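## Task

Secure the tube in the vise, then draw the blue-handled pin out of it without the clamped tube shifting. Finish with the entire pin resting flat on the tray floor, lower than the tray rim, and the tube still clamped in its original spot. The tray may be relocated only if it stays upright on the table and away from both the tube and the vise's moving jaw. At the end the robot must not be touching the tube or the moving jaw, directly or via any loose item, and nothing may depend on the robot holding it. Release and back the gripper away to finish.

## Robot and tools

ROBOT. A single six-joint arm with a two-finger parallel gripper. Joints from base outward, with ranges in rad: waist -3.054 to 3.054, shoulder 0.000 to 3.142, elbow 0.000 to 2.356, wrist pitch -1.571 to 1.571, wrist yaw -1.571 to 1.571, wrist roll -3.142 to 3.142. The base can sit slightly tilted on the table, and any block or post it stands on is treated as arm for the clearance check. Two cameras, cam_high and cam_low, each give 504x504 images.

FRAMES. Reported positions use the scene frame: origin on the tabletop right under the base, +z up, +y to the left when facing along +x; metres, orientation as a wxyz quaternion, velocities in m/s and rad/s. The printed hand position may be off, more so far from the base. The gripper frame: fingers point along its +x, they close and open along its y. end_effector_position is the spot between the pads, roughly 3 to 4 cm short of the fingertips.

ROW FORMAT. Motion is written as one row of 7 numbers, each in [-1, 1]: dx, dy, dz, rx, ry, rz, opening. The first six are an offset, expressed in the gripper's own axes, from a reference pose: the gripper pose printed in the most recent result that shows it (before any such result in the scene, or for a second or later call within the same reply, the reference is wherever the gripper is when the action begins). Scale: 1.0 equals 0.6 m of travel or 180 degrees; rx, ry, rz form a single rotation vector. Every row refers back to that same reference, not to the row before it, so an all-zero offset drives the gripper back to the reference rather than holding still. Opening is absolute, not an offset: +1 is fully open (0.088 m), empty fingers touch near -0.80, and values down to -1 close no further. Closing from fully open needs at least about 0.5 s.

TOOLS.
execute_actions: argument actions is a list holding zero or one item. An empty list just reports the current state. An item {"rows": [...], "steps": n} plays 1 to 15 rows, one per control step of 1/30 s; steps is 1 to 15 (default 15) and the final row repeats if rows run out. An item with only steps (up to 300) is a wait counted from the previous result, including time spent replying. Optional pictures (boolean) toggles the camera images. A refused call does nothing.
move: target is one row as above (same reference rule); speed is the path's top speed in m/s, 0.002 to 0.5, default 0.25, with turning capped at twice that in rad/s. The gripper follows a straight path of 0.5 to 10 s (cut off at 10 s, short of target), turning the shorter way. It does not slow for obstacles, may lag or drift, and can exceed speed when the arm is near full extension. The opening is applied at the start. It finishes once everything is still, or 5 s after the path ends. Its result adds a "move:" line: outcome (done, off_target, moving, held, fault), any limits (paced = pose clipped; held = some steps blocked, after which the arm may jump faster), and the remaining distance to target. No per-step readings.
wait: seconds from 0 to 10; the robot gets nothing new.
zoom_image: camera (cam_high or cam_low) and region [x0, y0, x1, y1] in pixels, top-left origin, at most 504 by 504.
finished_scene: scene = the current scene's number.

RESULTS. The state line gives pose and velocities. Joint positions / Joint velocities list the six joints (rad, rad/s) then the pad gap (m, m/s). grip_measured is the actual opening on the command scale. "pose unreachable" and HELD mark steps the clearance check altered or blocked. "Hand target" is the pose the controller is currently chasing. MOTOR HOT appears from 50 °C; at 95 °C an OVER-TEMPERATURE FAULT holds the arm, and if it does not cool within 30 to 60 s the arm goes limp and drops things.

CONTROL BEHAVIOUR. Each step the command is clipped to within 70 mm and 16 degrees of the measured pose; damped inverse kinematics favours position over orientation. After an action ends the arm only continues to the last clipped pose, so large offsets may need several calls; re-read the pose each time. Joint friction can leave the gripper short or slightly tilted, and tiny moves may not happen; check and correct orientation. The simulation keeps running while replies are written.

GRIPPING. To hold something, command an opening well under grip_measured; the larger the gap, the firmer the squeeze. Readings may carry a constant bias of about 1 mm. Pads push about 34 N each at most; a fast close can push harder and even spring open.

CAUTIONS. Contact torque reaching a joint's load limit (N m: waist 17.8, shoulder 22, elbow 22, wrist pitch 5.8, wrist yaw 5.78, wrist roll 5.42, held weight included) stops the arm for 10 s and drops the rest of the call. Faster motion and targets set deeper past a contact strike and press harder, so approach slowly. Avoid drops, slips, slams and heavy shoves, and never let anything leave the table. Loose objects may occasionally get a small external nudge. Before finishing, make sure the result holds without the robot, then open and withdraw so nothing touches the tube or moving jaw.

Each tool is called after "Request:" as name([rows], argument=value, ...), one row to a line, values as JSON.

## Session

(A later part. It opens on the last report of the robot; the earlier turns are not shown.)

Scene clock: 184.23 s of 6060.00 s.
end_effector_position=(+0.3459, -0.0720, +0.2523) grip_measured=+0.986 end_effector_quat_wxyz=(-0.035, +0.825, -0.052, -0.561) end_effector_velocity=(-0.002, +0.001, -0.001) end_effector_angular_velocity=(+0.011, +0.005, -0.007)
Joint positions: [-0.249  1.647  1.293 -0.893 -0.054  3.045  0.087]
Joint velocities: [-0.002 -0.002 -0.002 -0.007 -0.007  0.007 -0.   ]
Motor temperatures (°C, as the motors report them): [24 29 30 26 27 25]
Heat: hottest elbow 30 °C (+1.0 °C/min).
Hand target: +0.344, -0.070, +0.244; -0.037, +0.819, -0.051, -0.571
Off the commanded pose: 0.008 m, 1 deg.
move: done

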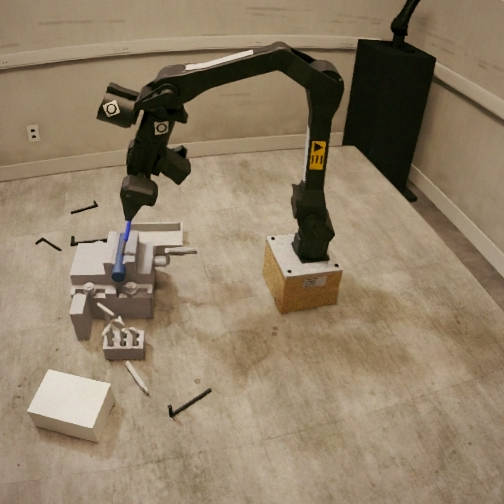

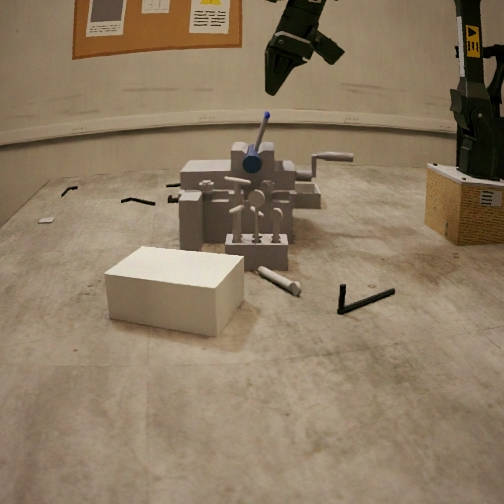

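Request:
move(target=[0.07,-0.025,0.004,0,0,0,1], speed=0.08)

Request:
zoom_image(camera="cam_high", region=[50, 150, 210, 310])

Scene clock: 189.30 s of 6060.00 s.
end_effector_position=(+0.3631, -0.0602, +0.2214) grip_measured=+0.986 end_effector_quat_wxyz=(-0.033, +0.832, -0.052, -0.551) end_effector_velocity=(-0.002, -0.001, -0.001) end_effector_angular_velocity=(+0.005, +0.006, +0.002)
Joint positions: [-0.2    1.697  1.216 -0.738 -0.04   3.09   0.087]
Joint velocities: [-0.007 -0.002 -0.002 -0.007 -0.007 -0.007 -0.   ]
Motor temperatures (°C, as the motors report them): [24 29 30 26 27 25]
Heat: hottest elbow 30 °C (+1.0 °C/min).
Hand target: +0.360, -0.059, +0.212; -0.035, +0.825, -0.052, -0.561
Off the commanded pose: 0.009 m, 1 deg.
move: off_target

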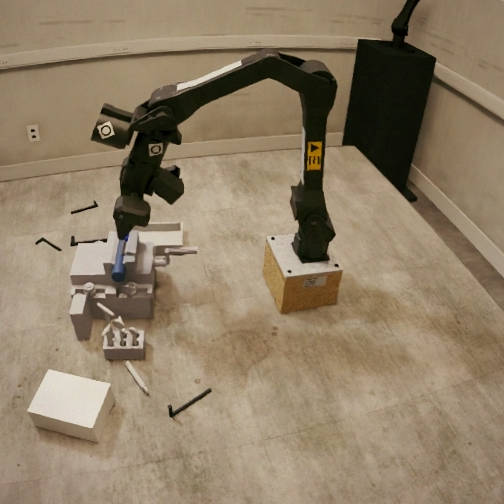

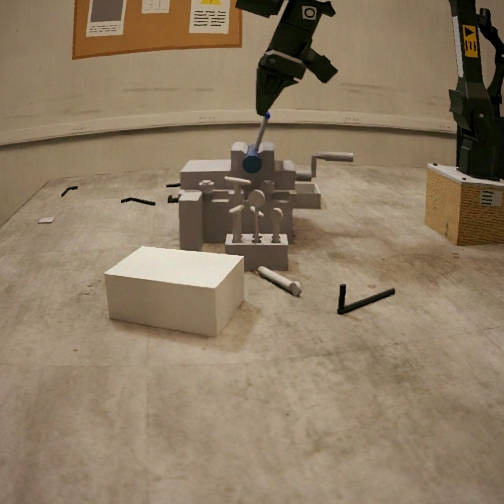

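Region (50, 150, 210, 310) of cam_high's 504x504 image, scaled by 3.150, with more detail than that image has.

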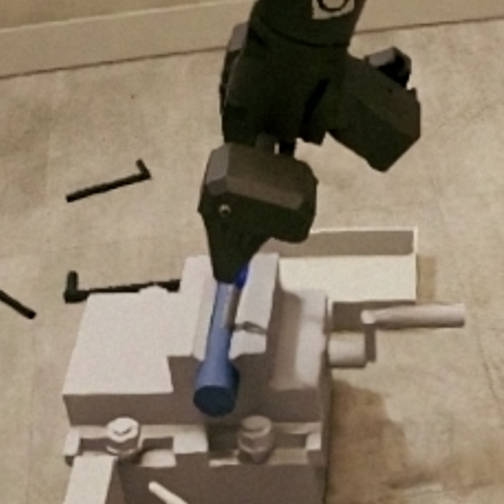

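Request:
move(target=[0.07,0,0.018,0,-0.01,0,1], speed=0.06)

Request:
move(target=[0,0,0,0,0,0,-1])

Scene clock: 194.47 s of 6060.00 s.
end_effector_position=(+0.3773, -0.0624, +0.1965) grip_measured=+0.986 end_effector_quat_wxyz=(-0.034, +0.839, -0.052, -0.541) end_effector_velocity=(+0.001, -0.002, +0.001) end_effector_angular_velocity=(+0.009, -0.009, -0.011)
Joint positions: [-0.199  1.758  1.174 -0.612 -0.043  3.092  0.087]
Joint velocities: [-0.007 -0.002 -0.002  0.007 -0.007  0.007 -0.   ]
Motor temperatures (°C, as the motors report them): [23 29 30 26 26 25]
Heat: hottest elbow 30 °C (+1.0 °C/min).
Hand target: +0.369, -0.061, +0.179; -0.034, +0.823, -0.051, -0.564
Off the commanded pose: 0.020 m, 3 deg.
move: off_target

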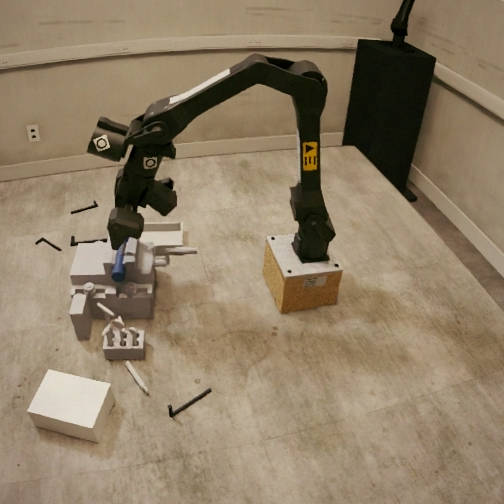

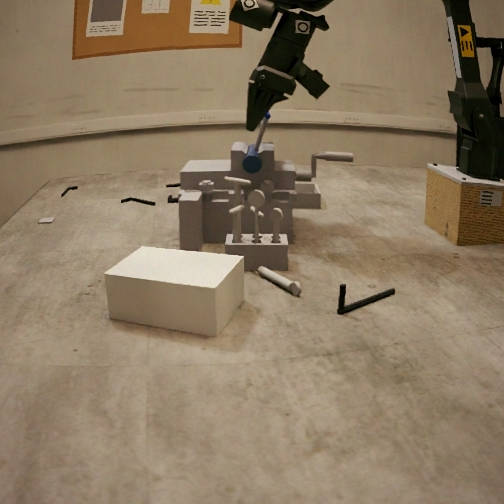

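Scene clock: 195.20 s of 6060.00 s.
end_effector_position=(+0.3785, -0.0610, +0.1969) grip_measured=-0.810 end_effector_quat_wxyz=(-0.034, +0.840, -0.049, -0.539) end_effector_velocity=(+0.000, -0.004, +0.003) end_effector_angular_velocity=(-0.005, -0.011, -0.017)
Joint positions: [-0.196  1.758  1.174 -0.607 -0.047  3.094  0.   ]
Joint velocities: [-0.007 -0.007 -0.002  0.007  0.007  0.007  0.   ]
Motor temperatures (°C, as the motors report them): [23 29 30 26 26 25]
Heat: hottest elbow 30 °C (+1.0 °C/min).
Hand target: +0.377, -0.062, +0.196; -0.033, +0.839, -0.051, -0.541
Off the commanded pose: 0.002 m, 0 deg.
move: done

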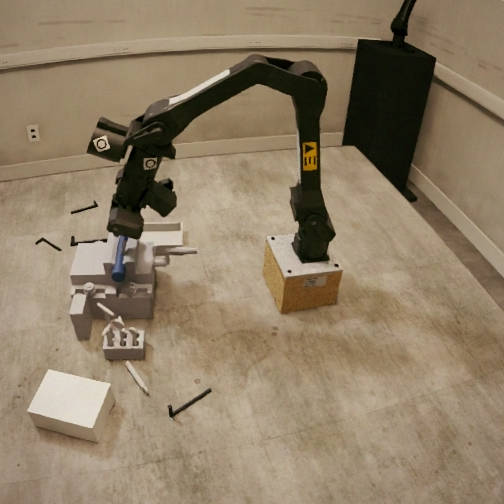

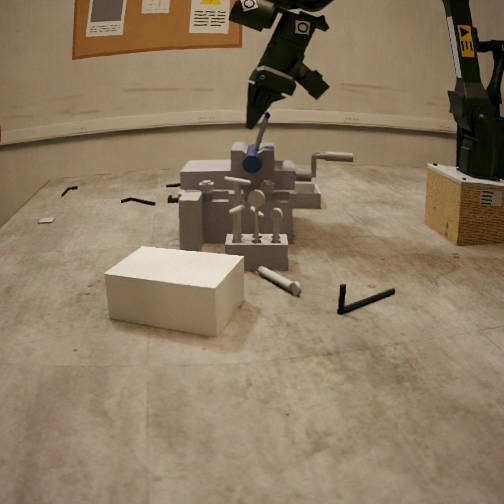

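Request:
move(target=[-0.1,0,0.03,-0.5,0,0,0.6], speed=0.15)

Request:
move(target=[0.1,0,0,0,0,0,0.6], speed=0.06)

Request:
zoom_image(camera="cam_high", region=[50, 150, 210, 310])

Scene clock: 205.57 s of 6060.00 s.
end_effector_position=(+0.3402, -0.0549, +0.2440) grip_measured=+0.600 end_effector_quat_wxyz=(+0.569, +0.619, +0.346, -0.416) end_effector_velocity=(-0.002, +0.000, -0.001) end_effector_angular_velocity=(-0.014, +0.009, +0.019)
Joint positions: [-0.203  1.576  1.173 -0.789 -0.051  1.518  0.068]
Joint velocities: [ 0.002 -0.002 -0.002 -0.007  0.007 -0.022 -0.   ]
Motor temperatures (°C, as the motors report them): [23 30 31 26 26 25]
Heat: hottest elbow 31 °C (+2.0 °C/min).
Hand target: +0.338, -0.056, +0.244; +0.570, +0.618, +0.346, -0.417
Off the commanded pose: 0.003 m, 0 deg.
move: done

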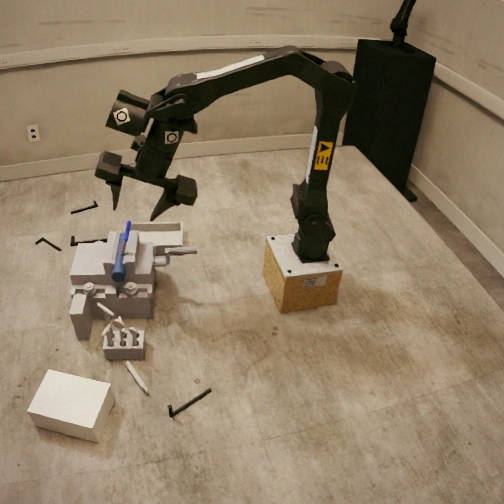

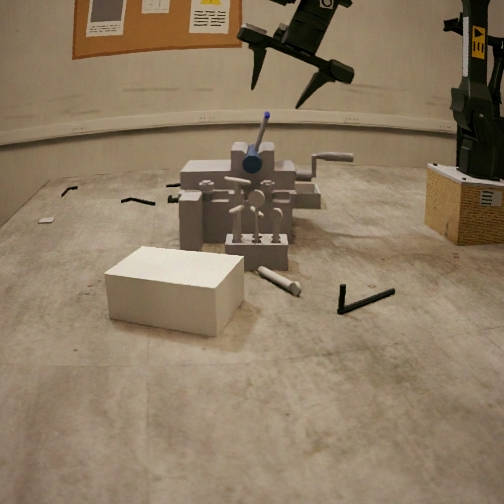

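Scene clock: 206.90 s of 6060.00 s.
end_effector_position=(+0.3674, -0.0595, +0.1978) grip_measured=+0.600 end_effector_quat_wxyz=(+0.575, +0.622, +0.339, -0.409) end_effector_velocity=(-0.002, +0.001, -0.001) end_effector_angular_velocity=(+0.005, +0.006, +0.007)
Joint positions: [-0.199  1.702  1.105 -0.571 -0.05   1.522  0.068]
Joint velocities: [-0.002 -0.002 -0.002 -0.007 -0.007 -0.007 -0.   ]
Motor temperatures (°C, as the motors report them): [23 30 31 26 26 25]
Heat: hottest elbow 31 °C (+2.0 °C/min).
Hand target: +0.365, -0.058, +0.189; +0.569, +0.619, +0.346, -0.416
Off the commanded pose: 0.009 m, 1 deg.
move: off_target

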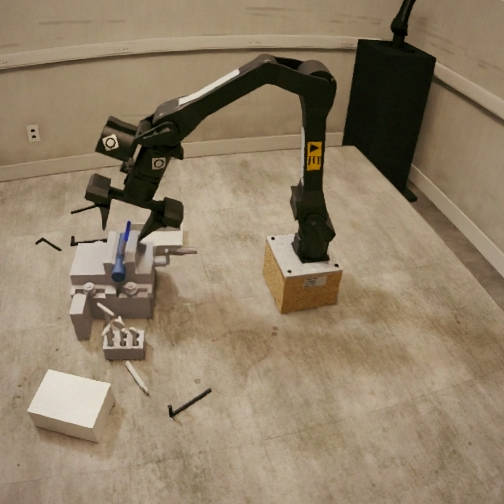

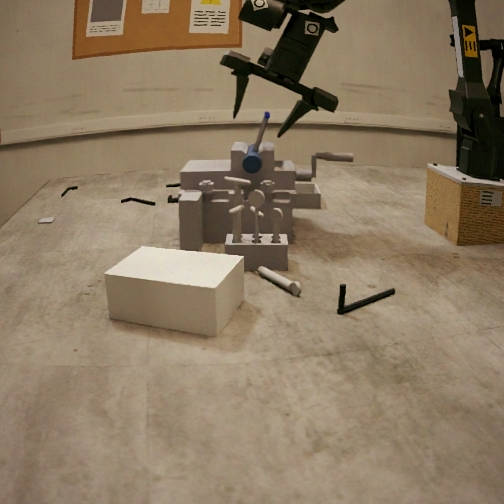

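Region (50, 150, 210, 310) of cam_high's 504x504 image, scaled by 3.150, with more detail than that image has.

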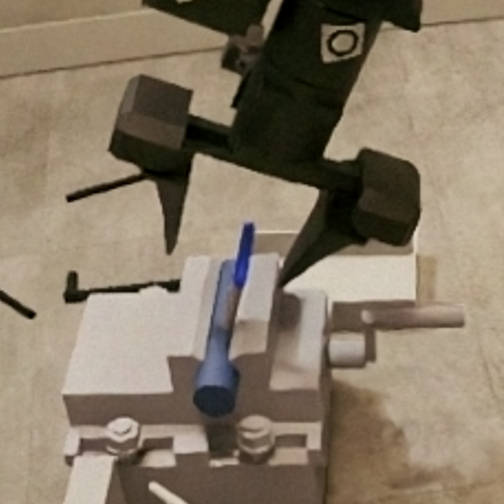

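Request:
move(target=[0.03,-0.01,-0.05,0,0,-0.04,0.6], speed=0.06)

Request:
zoom_image(camera="cam_high", region=[50, 150, 210, 310])

Scene clock: 212.70 s of 6060.00 s.
end_effector_position=(+0.3721, -0.0305, +0.1815) grip_measured=+0.600 end_effector_quat_wxyz=(+0.549, +0.602, +0.376, -0.441) end_effector_velocity=(-0.002, +0.000, +0.002) end_effector_angular_velocity=(+0.006, +0.012, +0.007)
Joint positions: [-0.109  1.797  1.189 -0.674 -0.021  1.602  0.068]
Joint velocities: [-0.002 -0.002  0.007 -0.022 -0.007 -0.007 -0.   ]
Motor temperatures (°C, as the motors report them): [23 30 31 26 25 25]
Heat: hottest elbow 31 °C (+2.0 °C/min).
Hand target: +0.374, -0.030, +0.179; +0.547, +0.600, +0.378, -0.444
Off the commanded pose: 0.003 m, 1 deg.
move: done

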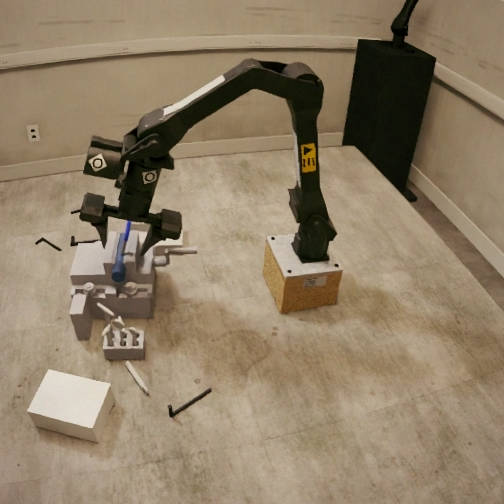

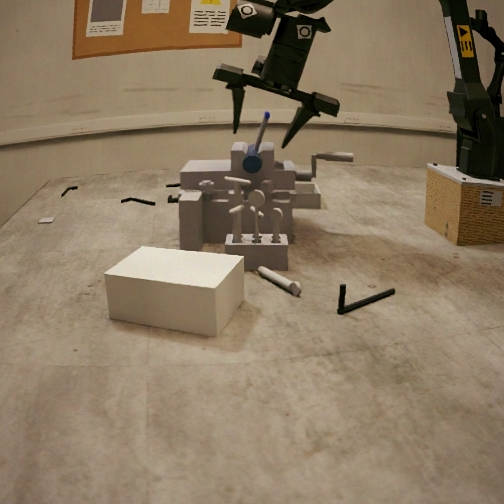

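Region (50, 150, 210, 310) of cam_high's 504x504 image, scaled by 3.150, with more detail than that image has.

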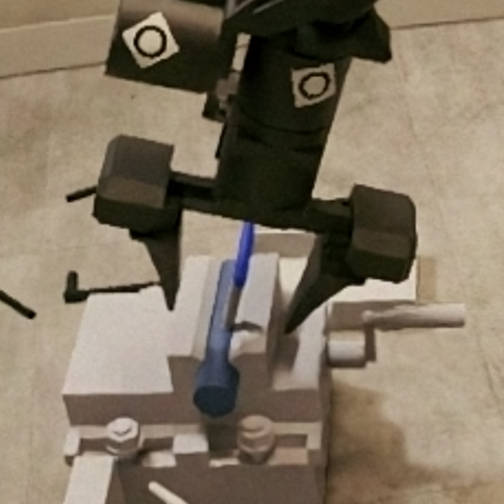

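Good. Close and pull.

Request:
move(target=[0,0,0,0,0,0,-1])

Request:
move(target=[-0.15,0,0,0,0,0,-1], speed=0.04)

Scene clock: 215.87 s of 6060.00 s.
end_effector_position=(+0.3722, -0.0305, +0.1816) grip_measured=-0.733 end_effector_quat_wxyz=(+0.549, +0.602, +0.376, -0.441) end_effector_velocity=(+0.001, -0.002, +0.002) end_effector_angular_velocity=(-0.006, -0.012, -0.011)
Joint positions: [-0.109  1.797  1.189 -0.674 -0.022  1.603  0.003]
Joint velocities: [-0.002 -0.007 -0.002  0.007  0.007  0.007 -0.   ]
Motor temperatures (°C, as the motors report them): [23 30 31 26 25 25]
Heat: hottest elbow 31 °C (+2.0 °C/min).
Hand target: +0.372, -0.031, +0.181; +0.549, +0.602, +0.376, -0.441
Off the commanded pose: 0.000 m, 0 deg.
move: done

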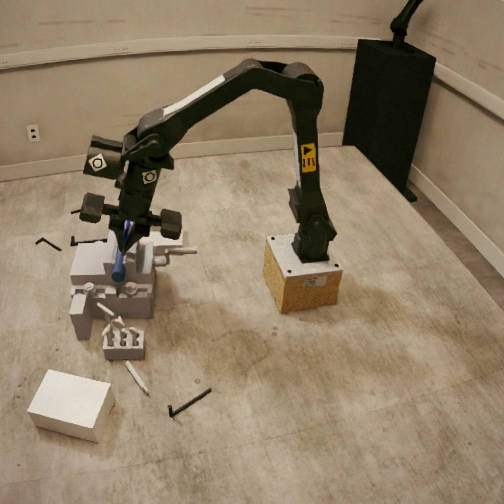

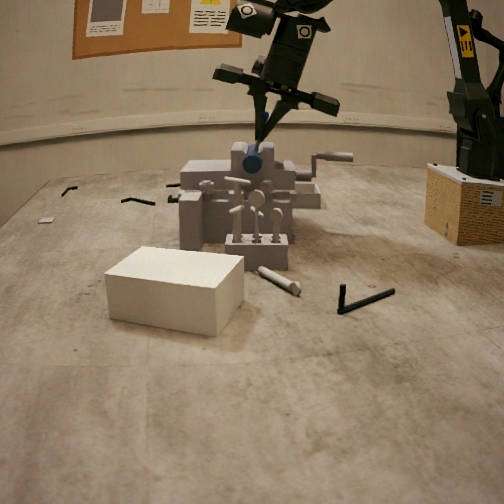

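Scene clock: 218.40 s of 6060.00 s.
end_effector_position=(+0.3425, -0.0254, +0.2611) grip_measured=-0.758 end_effector_quat_wxyz=(+0.545, +0.600, +0.381, -0.445) end_effector_velocity=(-0.005, +0.002, +0.000) end_effector_angular_velocity=(+0.006, +0.017, +0.011)
Joint positions: [-0.109  1.646  1.347 -0.999 -0.024  1.603  0.002]
Joint velocities: [ 0.002 -0.007 -0.002 -0.022 -0.007 -0.007  0.   ]
Motor temperatures (°C, as the motors report them): [23 30 31 26 25 25]
Heat: hottest elbow 31 °C (+2.0 °C/min).
Hand target: +0.343, -0.027, +0.267; +0.549, +0.602, +0.376, -0.441
Off the commanded pose: 0.006 m, 1 deg.
move: done

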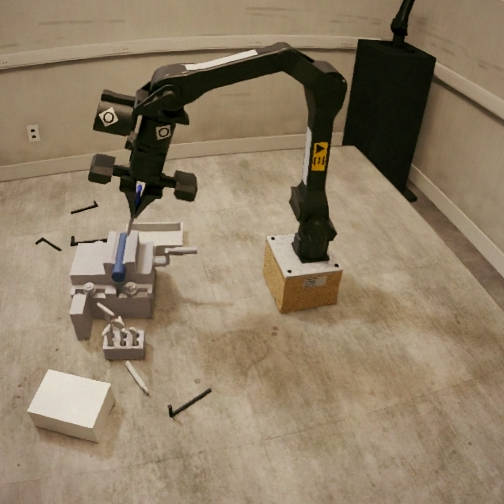

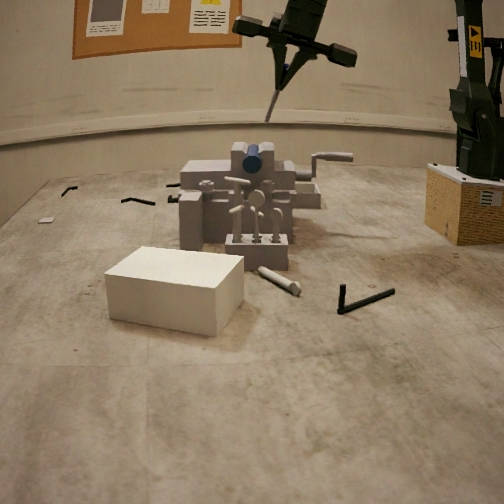

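Request:
move(target=[0,0,0.22,0,0,0.2,-1], speed=0.12)

Scene clock: 225.73 s of 6060.00 s.
end_effector_position=(+0.3273, -0.1578, +0.2647) grip_measured=-0.772 end_effector_quat_wxyz=(+0.660, +0.685, +0.175, -0.254) end_effector_velocity=(-0.001, +0.001, +0.001) end_effector_angular_velocity=(-0.018, -0.007, +0.016)
Joint positions: [-0.621  1.398  0.823 -0.155 -0.391  1.27   0.001]
Joint velocities: [-0.002 -0.007 -0.007  0.007 -0.007 -0.022 -0.   ]
Motor temperatures (°C, as the motors report them): [23 30 32 26 25 25]
Heat: hottest elbow 32 °C (+3.0 °C/min).
Hand target: +0.325, -0.158, +0.262; +0.659, +0.685, +0.176, -0.255
Off the commanded pose: 0.005 m, 1 deg.
move: done

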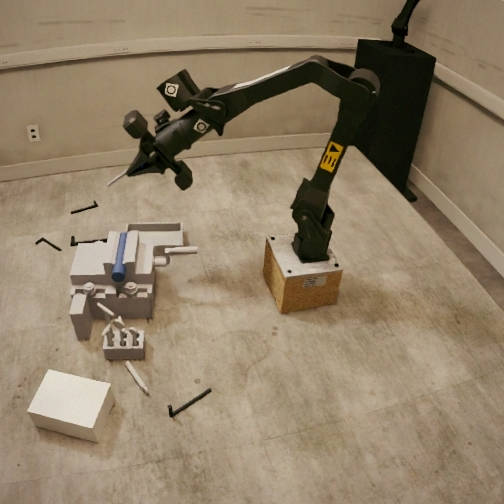

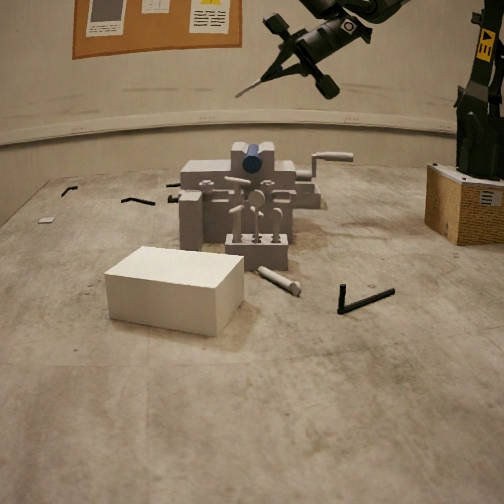

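Request:
move(target=[0.115,-0.2,0,0,0,0,-1], speed=0.12)

Request:
zoom_image(camera="cam_high", region=[50, 130, 250, 300])

Scene clock: 231.80 s of 6060.00 s.
end_effector_position=(+0.3156, -0.1559, +0.1313) grip_measured=-0.786 end_effector_quat_wxyz=(+0.663, +0.684, +0.171, -0.251) end_effector_velocity=(-0.001, +0.001, -0.003) end_effector_angular_velocity=(-0.010, +0.005, +0.016)
Joint positions: [-0.643  1.744  0.467  0.551 -0.408  1.254  0.   ]
Joint velocities: [-0.002  0.012 -0.002  0.007 -0.007 -0.022 -0.   ]
Motor temperatures (°C, as the motors report them): [23 30 32 27 25 25]
Heat: hottest elbow 32 °C (+3.0 °C/min).
Hand target: +0.313, -0.155, +0.127; +0.660, +0.685, +0.175, -0.254
Off the commanded pose: 0.005 m, 1 deg.
move: done

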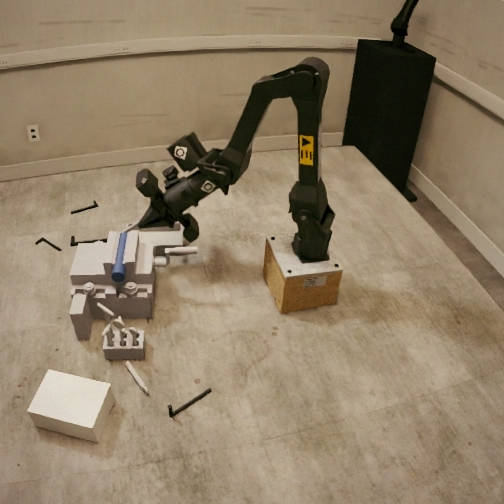

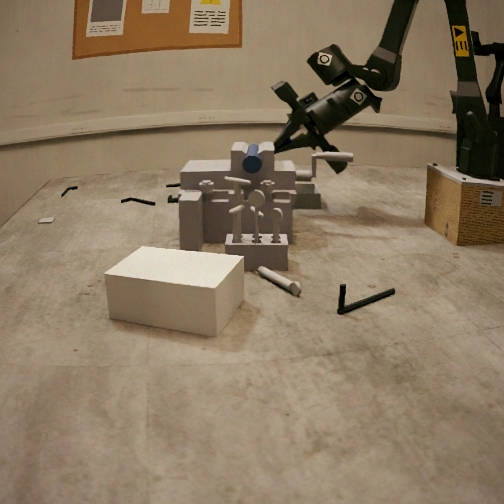

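Region (50, 130, 250, 300) of cam_high's 504x504 image, scaled by 2.520, with more detail than that image has; it fills the top 428 rows of this view, and the rest is white.

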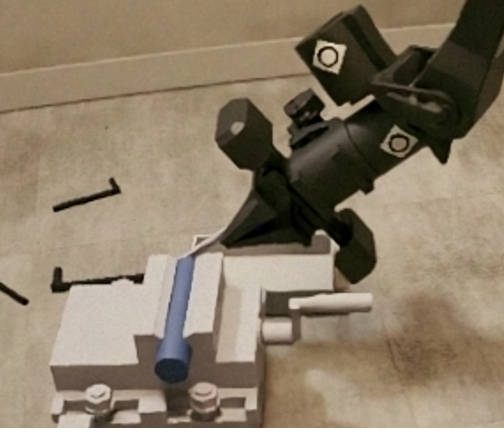

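Request:
move(target=[0.013,-0.093,0.05,0,0,0,-1], speed=0.06)

Request:
zoom_image(camera="cam_high", region=[50, 130, 250, 300])

Scene clock: 238.77 s of 6060.00 s.
end_effector_position=(+0.2887, -0.1840, +0.0852) grip_measured=-0.792 end_effector_quat_wxyz=(+0.666, +0.683, +0.166, -0.250) end_effector_velocity=(+0.001, -0.003, +0.004) end_effector_angular_velocity=(-0.018, -0.018, +0.002)
Joint positions: [-0.805  1.981  0.431  0.781 -0.525  1.131  0.   ]
Joint velocities: [-0.007 -0.002 -0.002  0.022 -0.007 -0.007 -0.   ]
Motor temperatures (°C, as the motors report them): [23 29 31 27 25 25]
Heat: hottest elbow 31 °C (+1.0 °C/min).
Hand target: +0.286, -0.183, +0.081; +0.663, +0.684, +0.170, -0.251
Off the commanded pose: 0.005 m, 1 deg.
move: done

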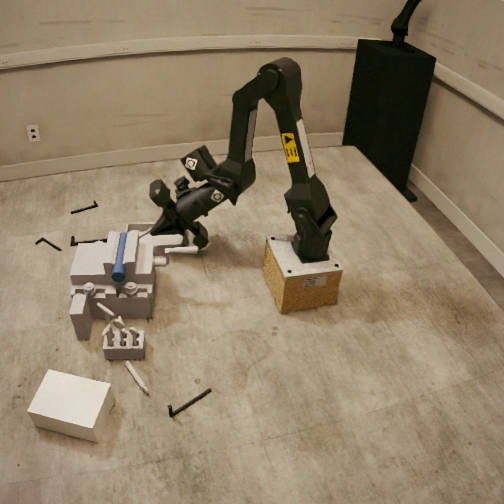

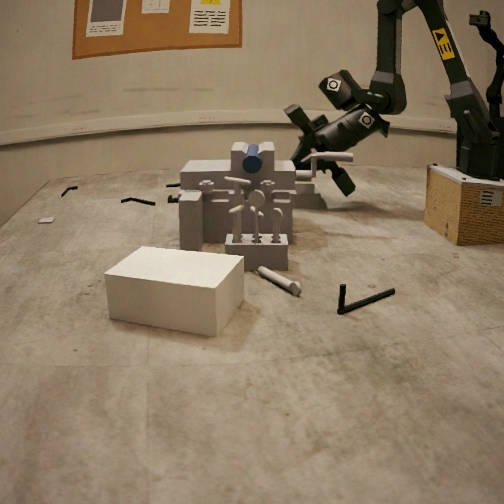

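Region (50, 130, 250, 300) of cam_high's 504x504 image, scaled by 2.520, with more detail than that image has; it fills the top 428 rows of this view, and the rest is white.

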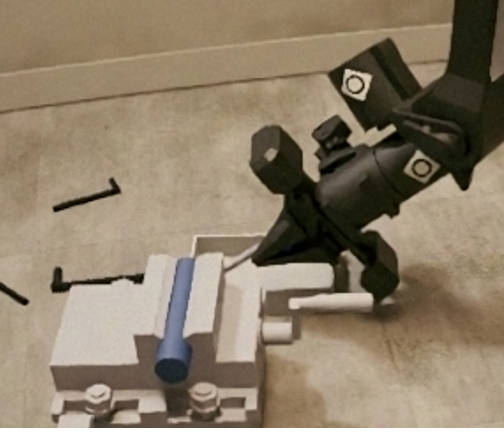

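Request:
move(target=[0.035,0,0,0,0,0,-1], speed=0.04)

Request:
move(target=[0,0,0,0,0,0,-0.2])

Request:
move(target=[-0.2,0.05,0,0,0,0,-0.2], speed=0.1)

Request:
zoom_image(camera="cam_high", region=[50, 130, 250, 300])

Scene clock: 244.93 s of 6060.00 s.
end_effector_position=(+0.3039, -0.1861, +0.0750) grip_measured=-0.792 end_effector_quat_wxyz=(+0.667, +0.682, +0.166, -0.249) end_effector_velocity=(-0.001, -0.001, -0.002) end_effector_angular_velocity=(-0.004, +0.009, -0.004)
Joint positions: [-0.767  2.065  0.477  0.835 -0.498  1.16   0.   ]
Joint velocities: [-0.002  0.002  0.002 -0.007  0.007 -0.007 -0.   ]
Motor temperatures (°C, as the motors report them): [23 29 30 28 24 25]
Heat: hottest elbow 30 °C (+0.0 °C/min).
Hand target: +0.306, -0.186, +0.073; +0.666, +0.683, +0.167, -0.249
Off the commanded pose: 0.003 m, 0 deg.
move: done

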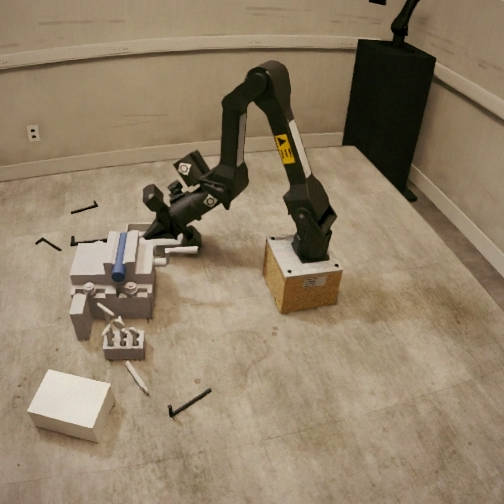

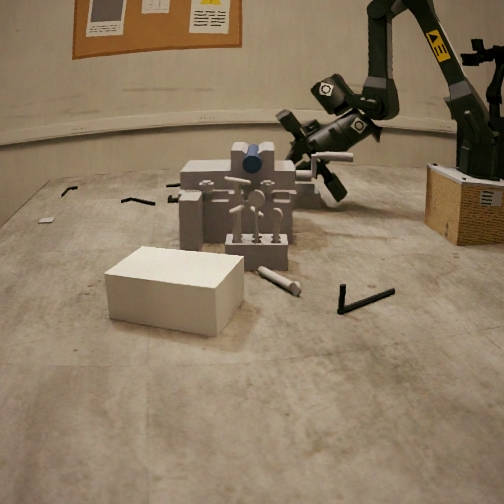

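Scene clock: 245.50 s of 6060.00 s.
end_effector_position=(+0.3040, -0.1862, +0.0751) grip_measured=-0.201 end_effector_quat_wxyz=(+0.667, +0.682, +0.166, -0.250) end_effector_velocity=(+0.001, +0.002, +0.001) end_effector_angular_velocity=(+0.006, -0.007, +0.019)
Joint positions: [-0.767  2.065  0.477  0.835 -0.497  1.16   0.029]
Joint velocities: [-0.002 -0.002  0.002 -0.007 -0.022 -0.007  0.   ]
Motor temperatures (°C, as the motors report them): [23 29 30 28 24 25]
Heat: hottest elbow 30 °C (+0.0 °C/min).
Hand target: +0.304, -0.186, +0.075; +0.667, +0.682, +0.166, -0.250
Off the commanded pose: 0.000 m, 0 deg.
move: done

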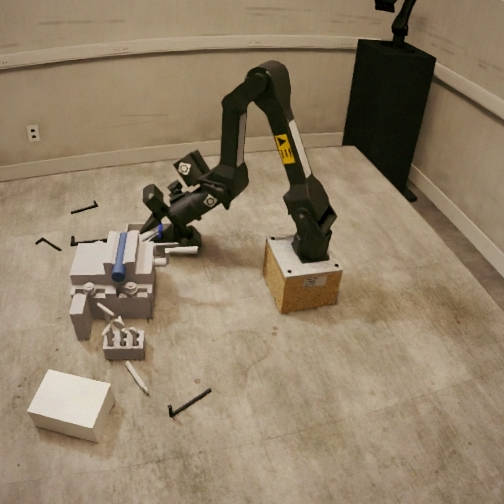

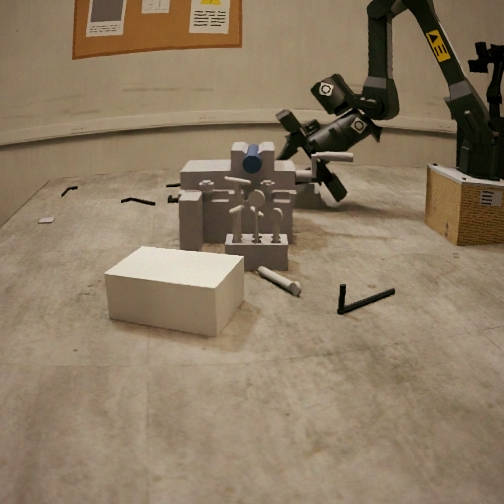

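Scene clock: 247.17 s of 6060.00 s.
end_effector_position=(+0.2230, -0.1735, +0.1659) grip_measured=-0.200 end_effector_quat_wxyz=(+0.664, +0.684, +0.168, -0.250) end_effector_velocity=(-0.004, -0.002, -0.001) end_effector_angular_velocity=(+0.002, +0.012, -0.013)
Joint positions: [-1.004  1.359  0.376  0.111 -0.662  0.957  0.029]
Joint velocities: [-0.012 -0.007  0.002 -0.022  0.007 -0.007  0.   ]
Motor temperatures (°C, as the motors report them): [23 29 30 28 24 25]
Heat: hottest elbow 30 °C (+0.0 °C/min).
Hand target: +0.223, -0.175, +0.169; +0.667, +0.682, +0.165, -0.250
Off the commanded pose: 0.002 m, 1 deg.
move: done

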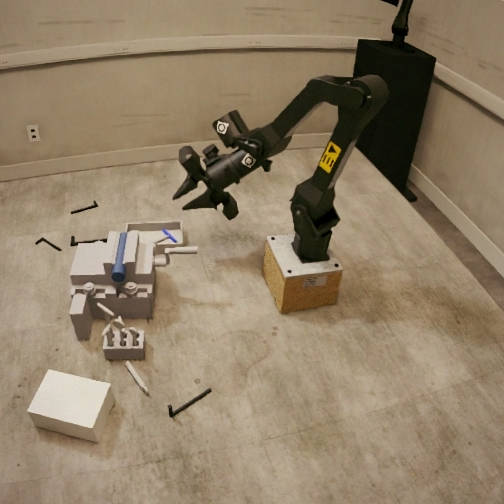

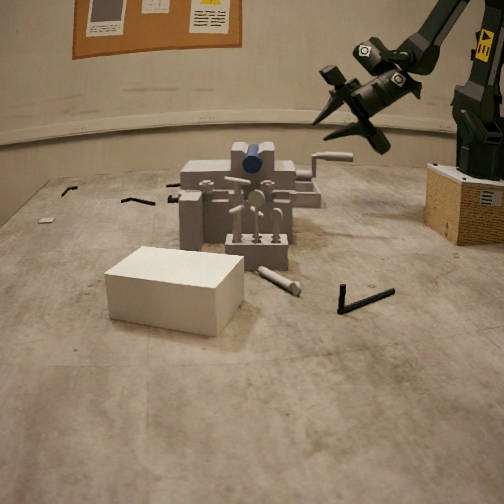

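Region (50, 130, 250, 300) of cam_high's 504x504 image, scaled by 2.520, with more detail than that image has; it fills the top 428 rows of this view, and the rest is white.

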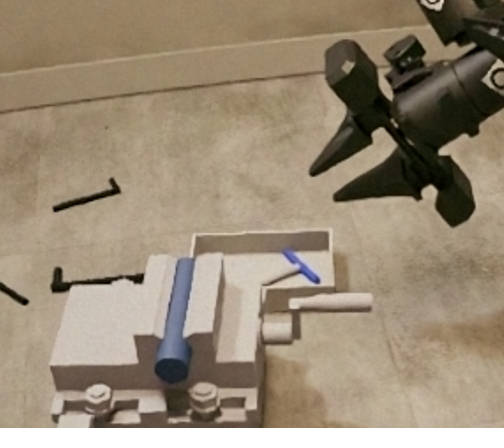

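Request:
zoom_image(camera="cam_low", region=[260, 140, 370, 220])

Request:
zoom_image(camera="cam_high", region=[115, 210, 205, 270])

Region (260, 140, 370, 220) of cam_low's 504x504 image, scaled by 4.582, with more detail than that image has; it fills the top 367 rows of this view, and the rest is white.

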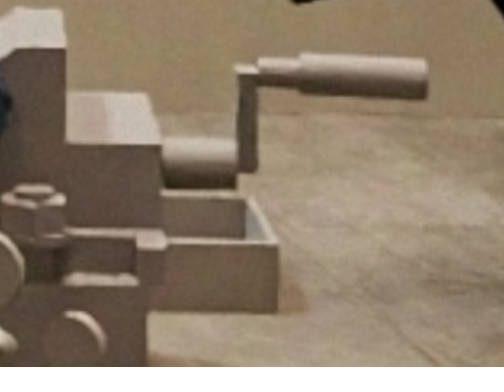

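Region (115, 210, 205, 270) of cam_high's 504x504 image, scaled by 5.600, with more detail than that image has.

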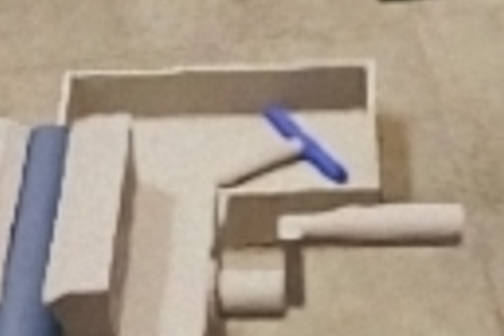

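Below the rim, on the floor.

Request:
finished_scene(scene=1)

The scene is finished: the task was done.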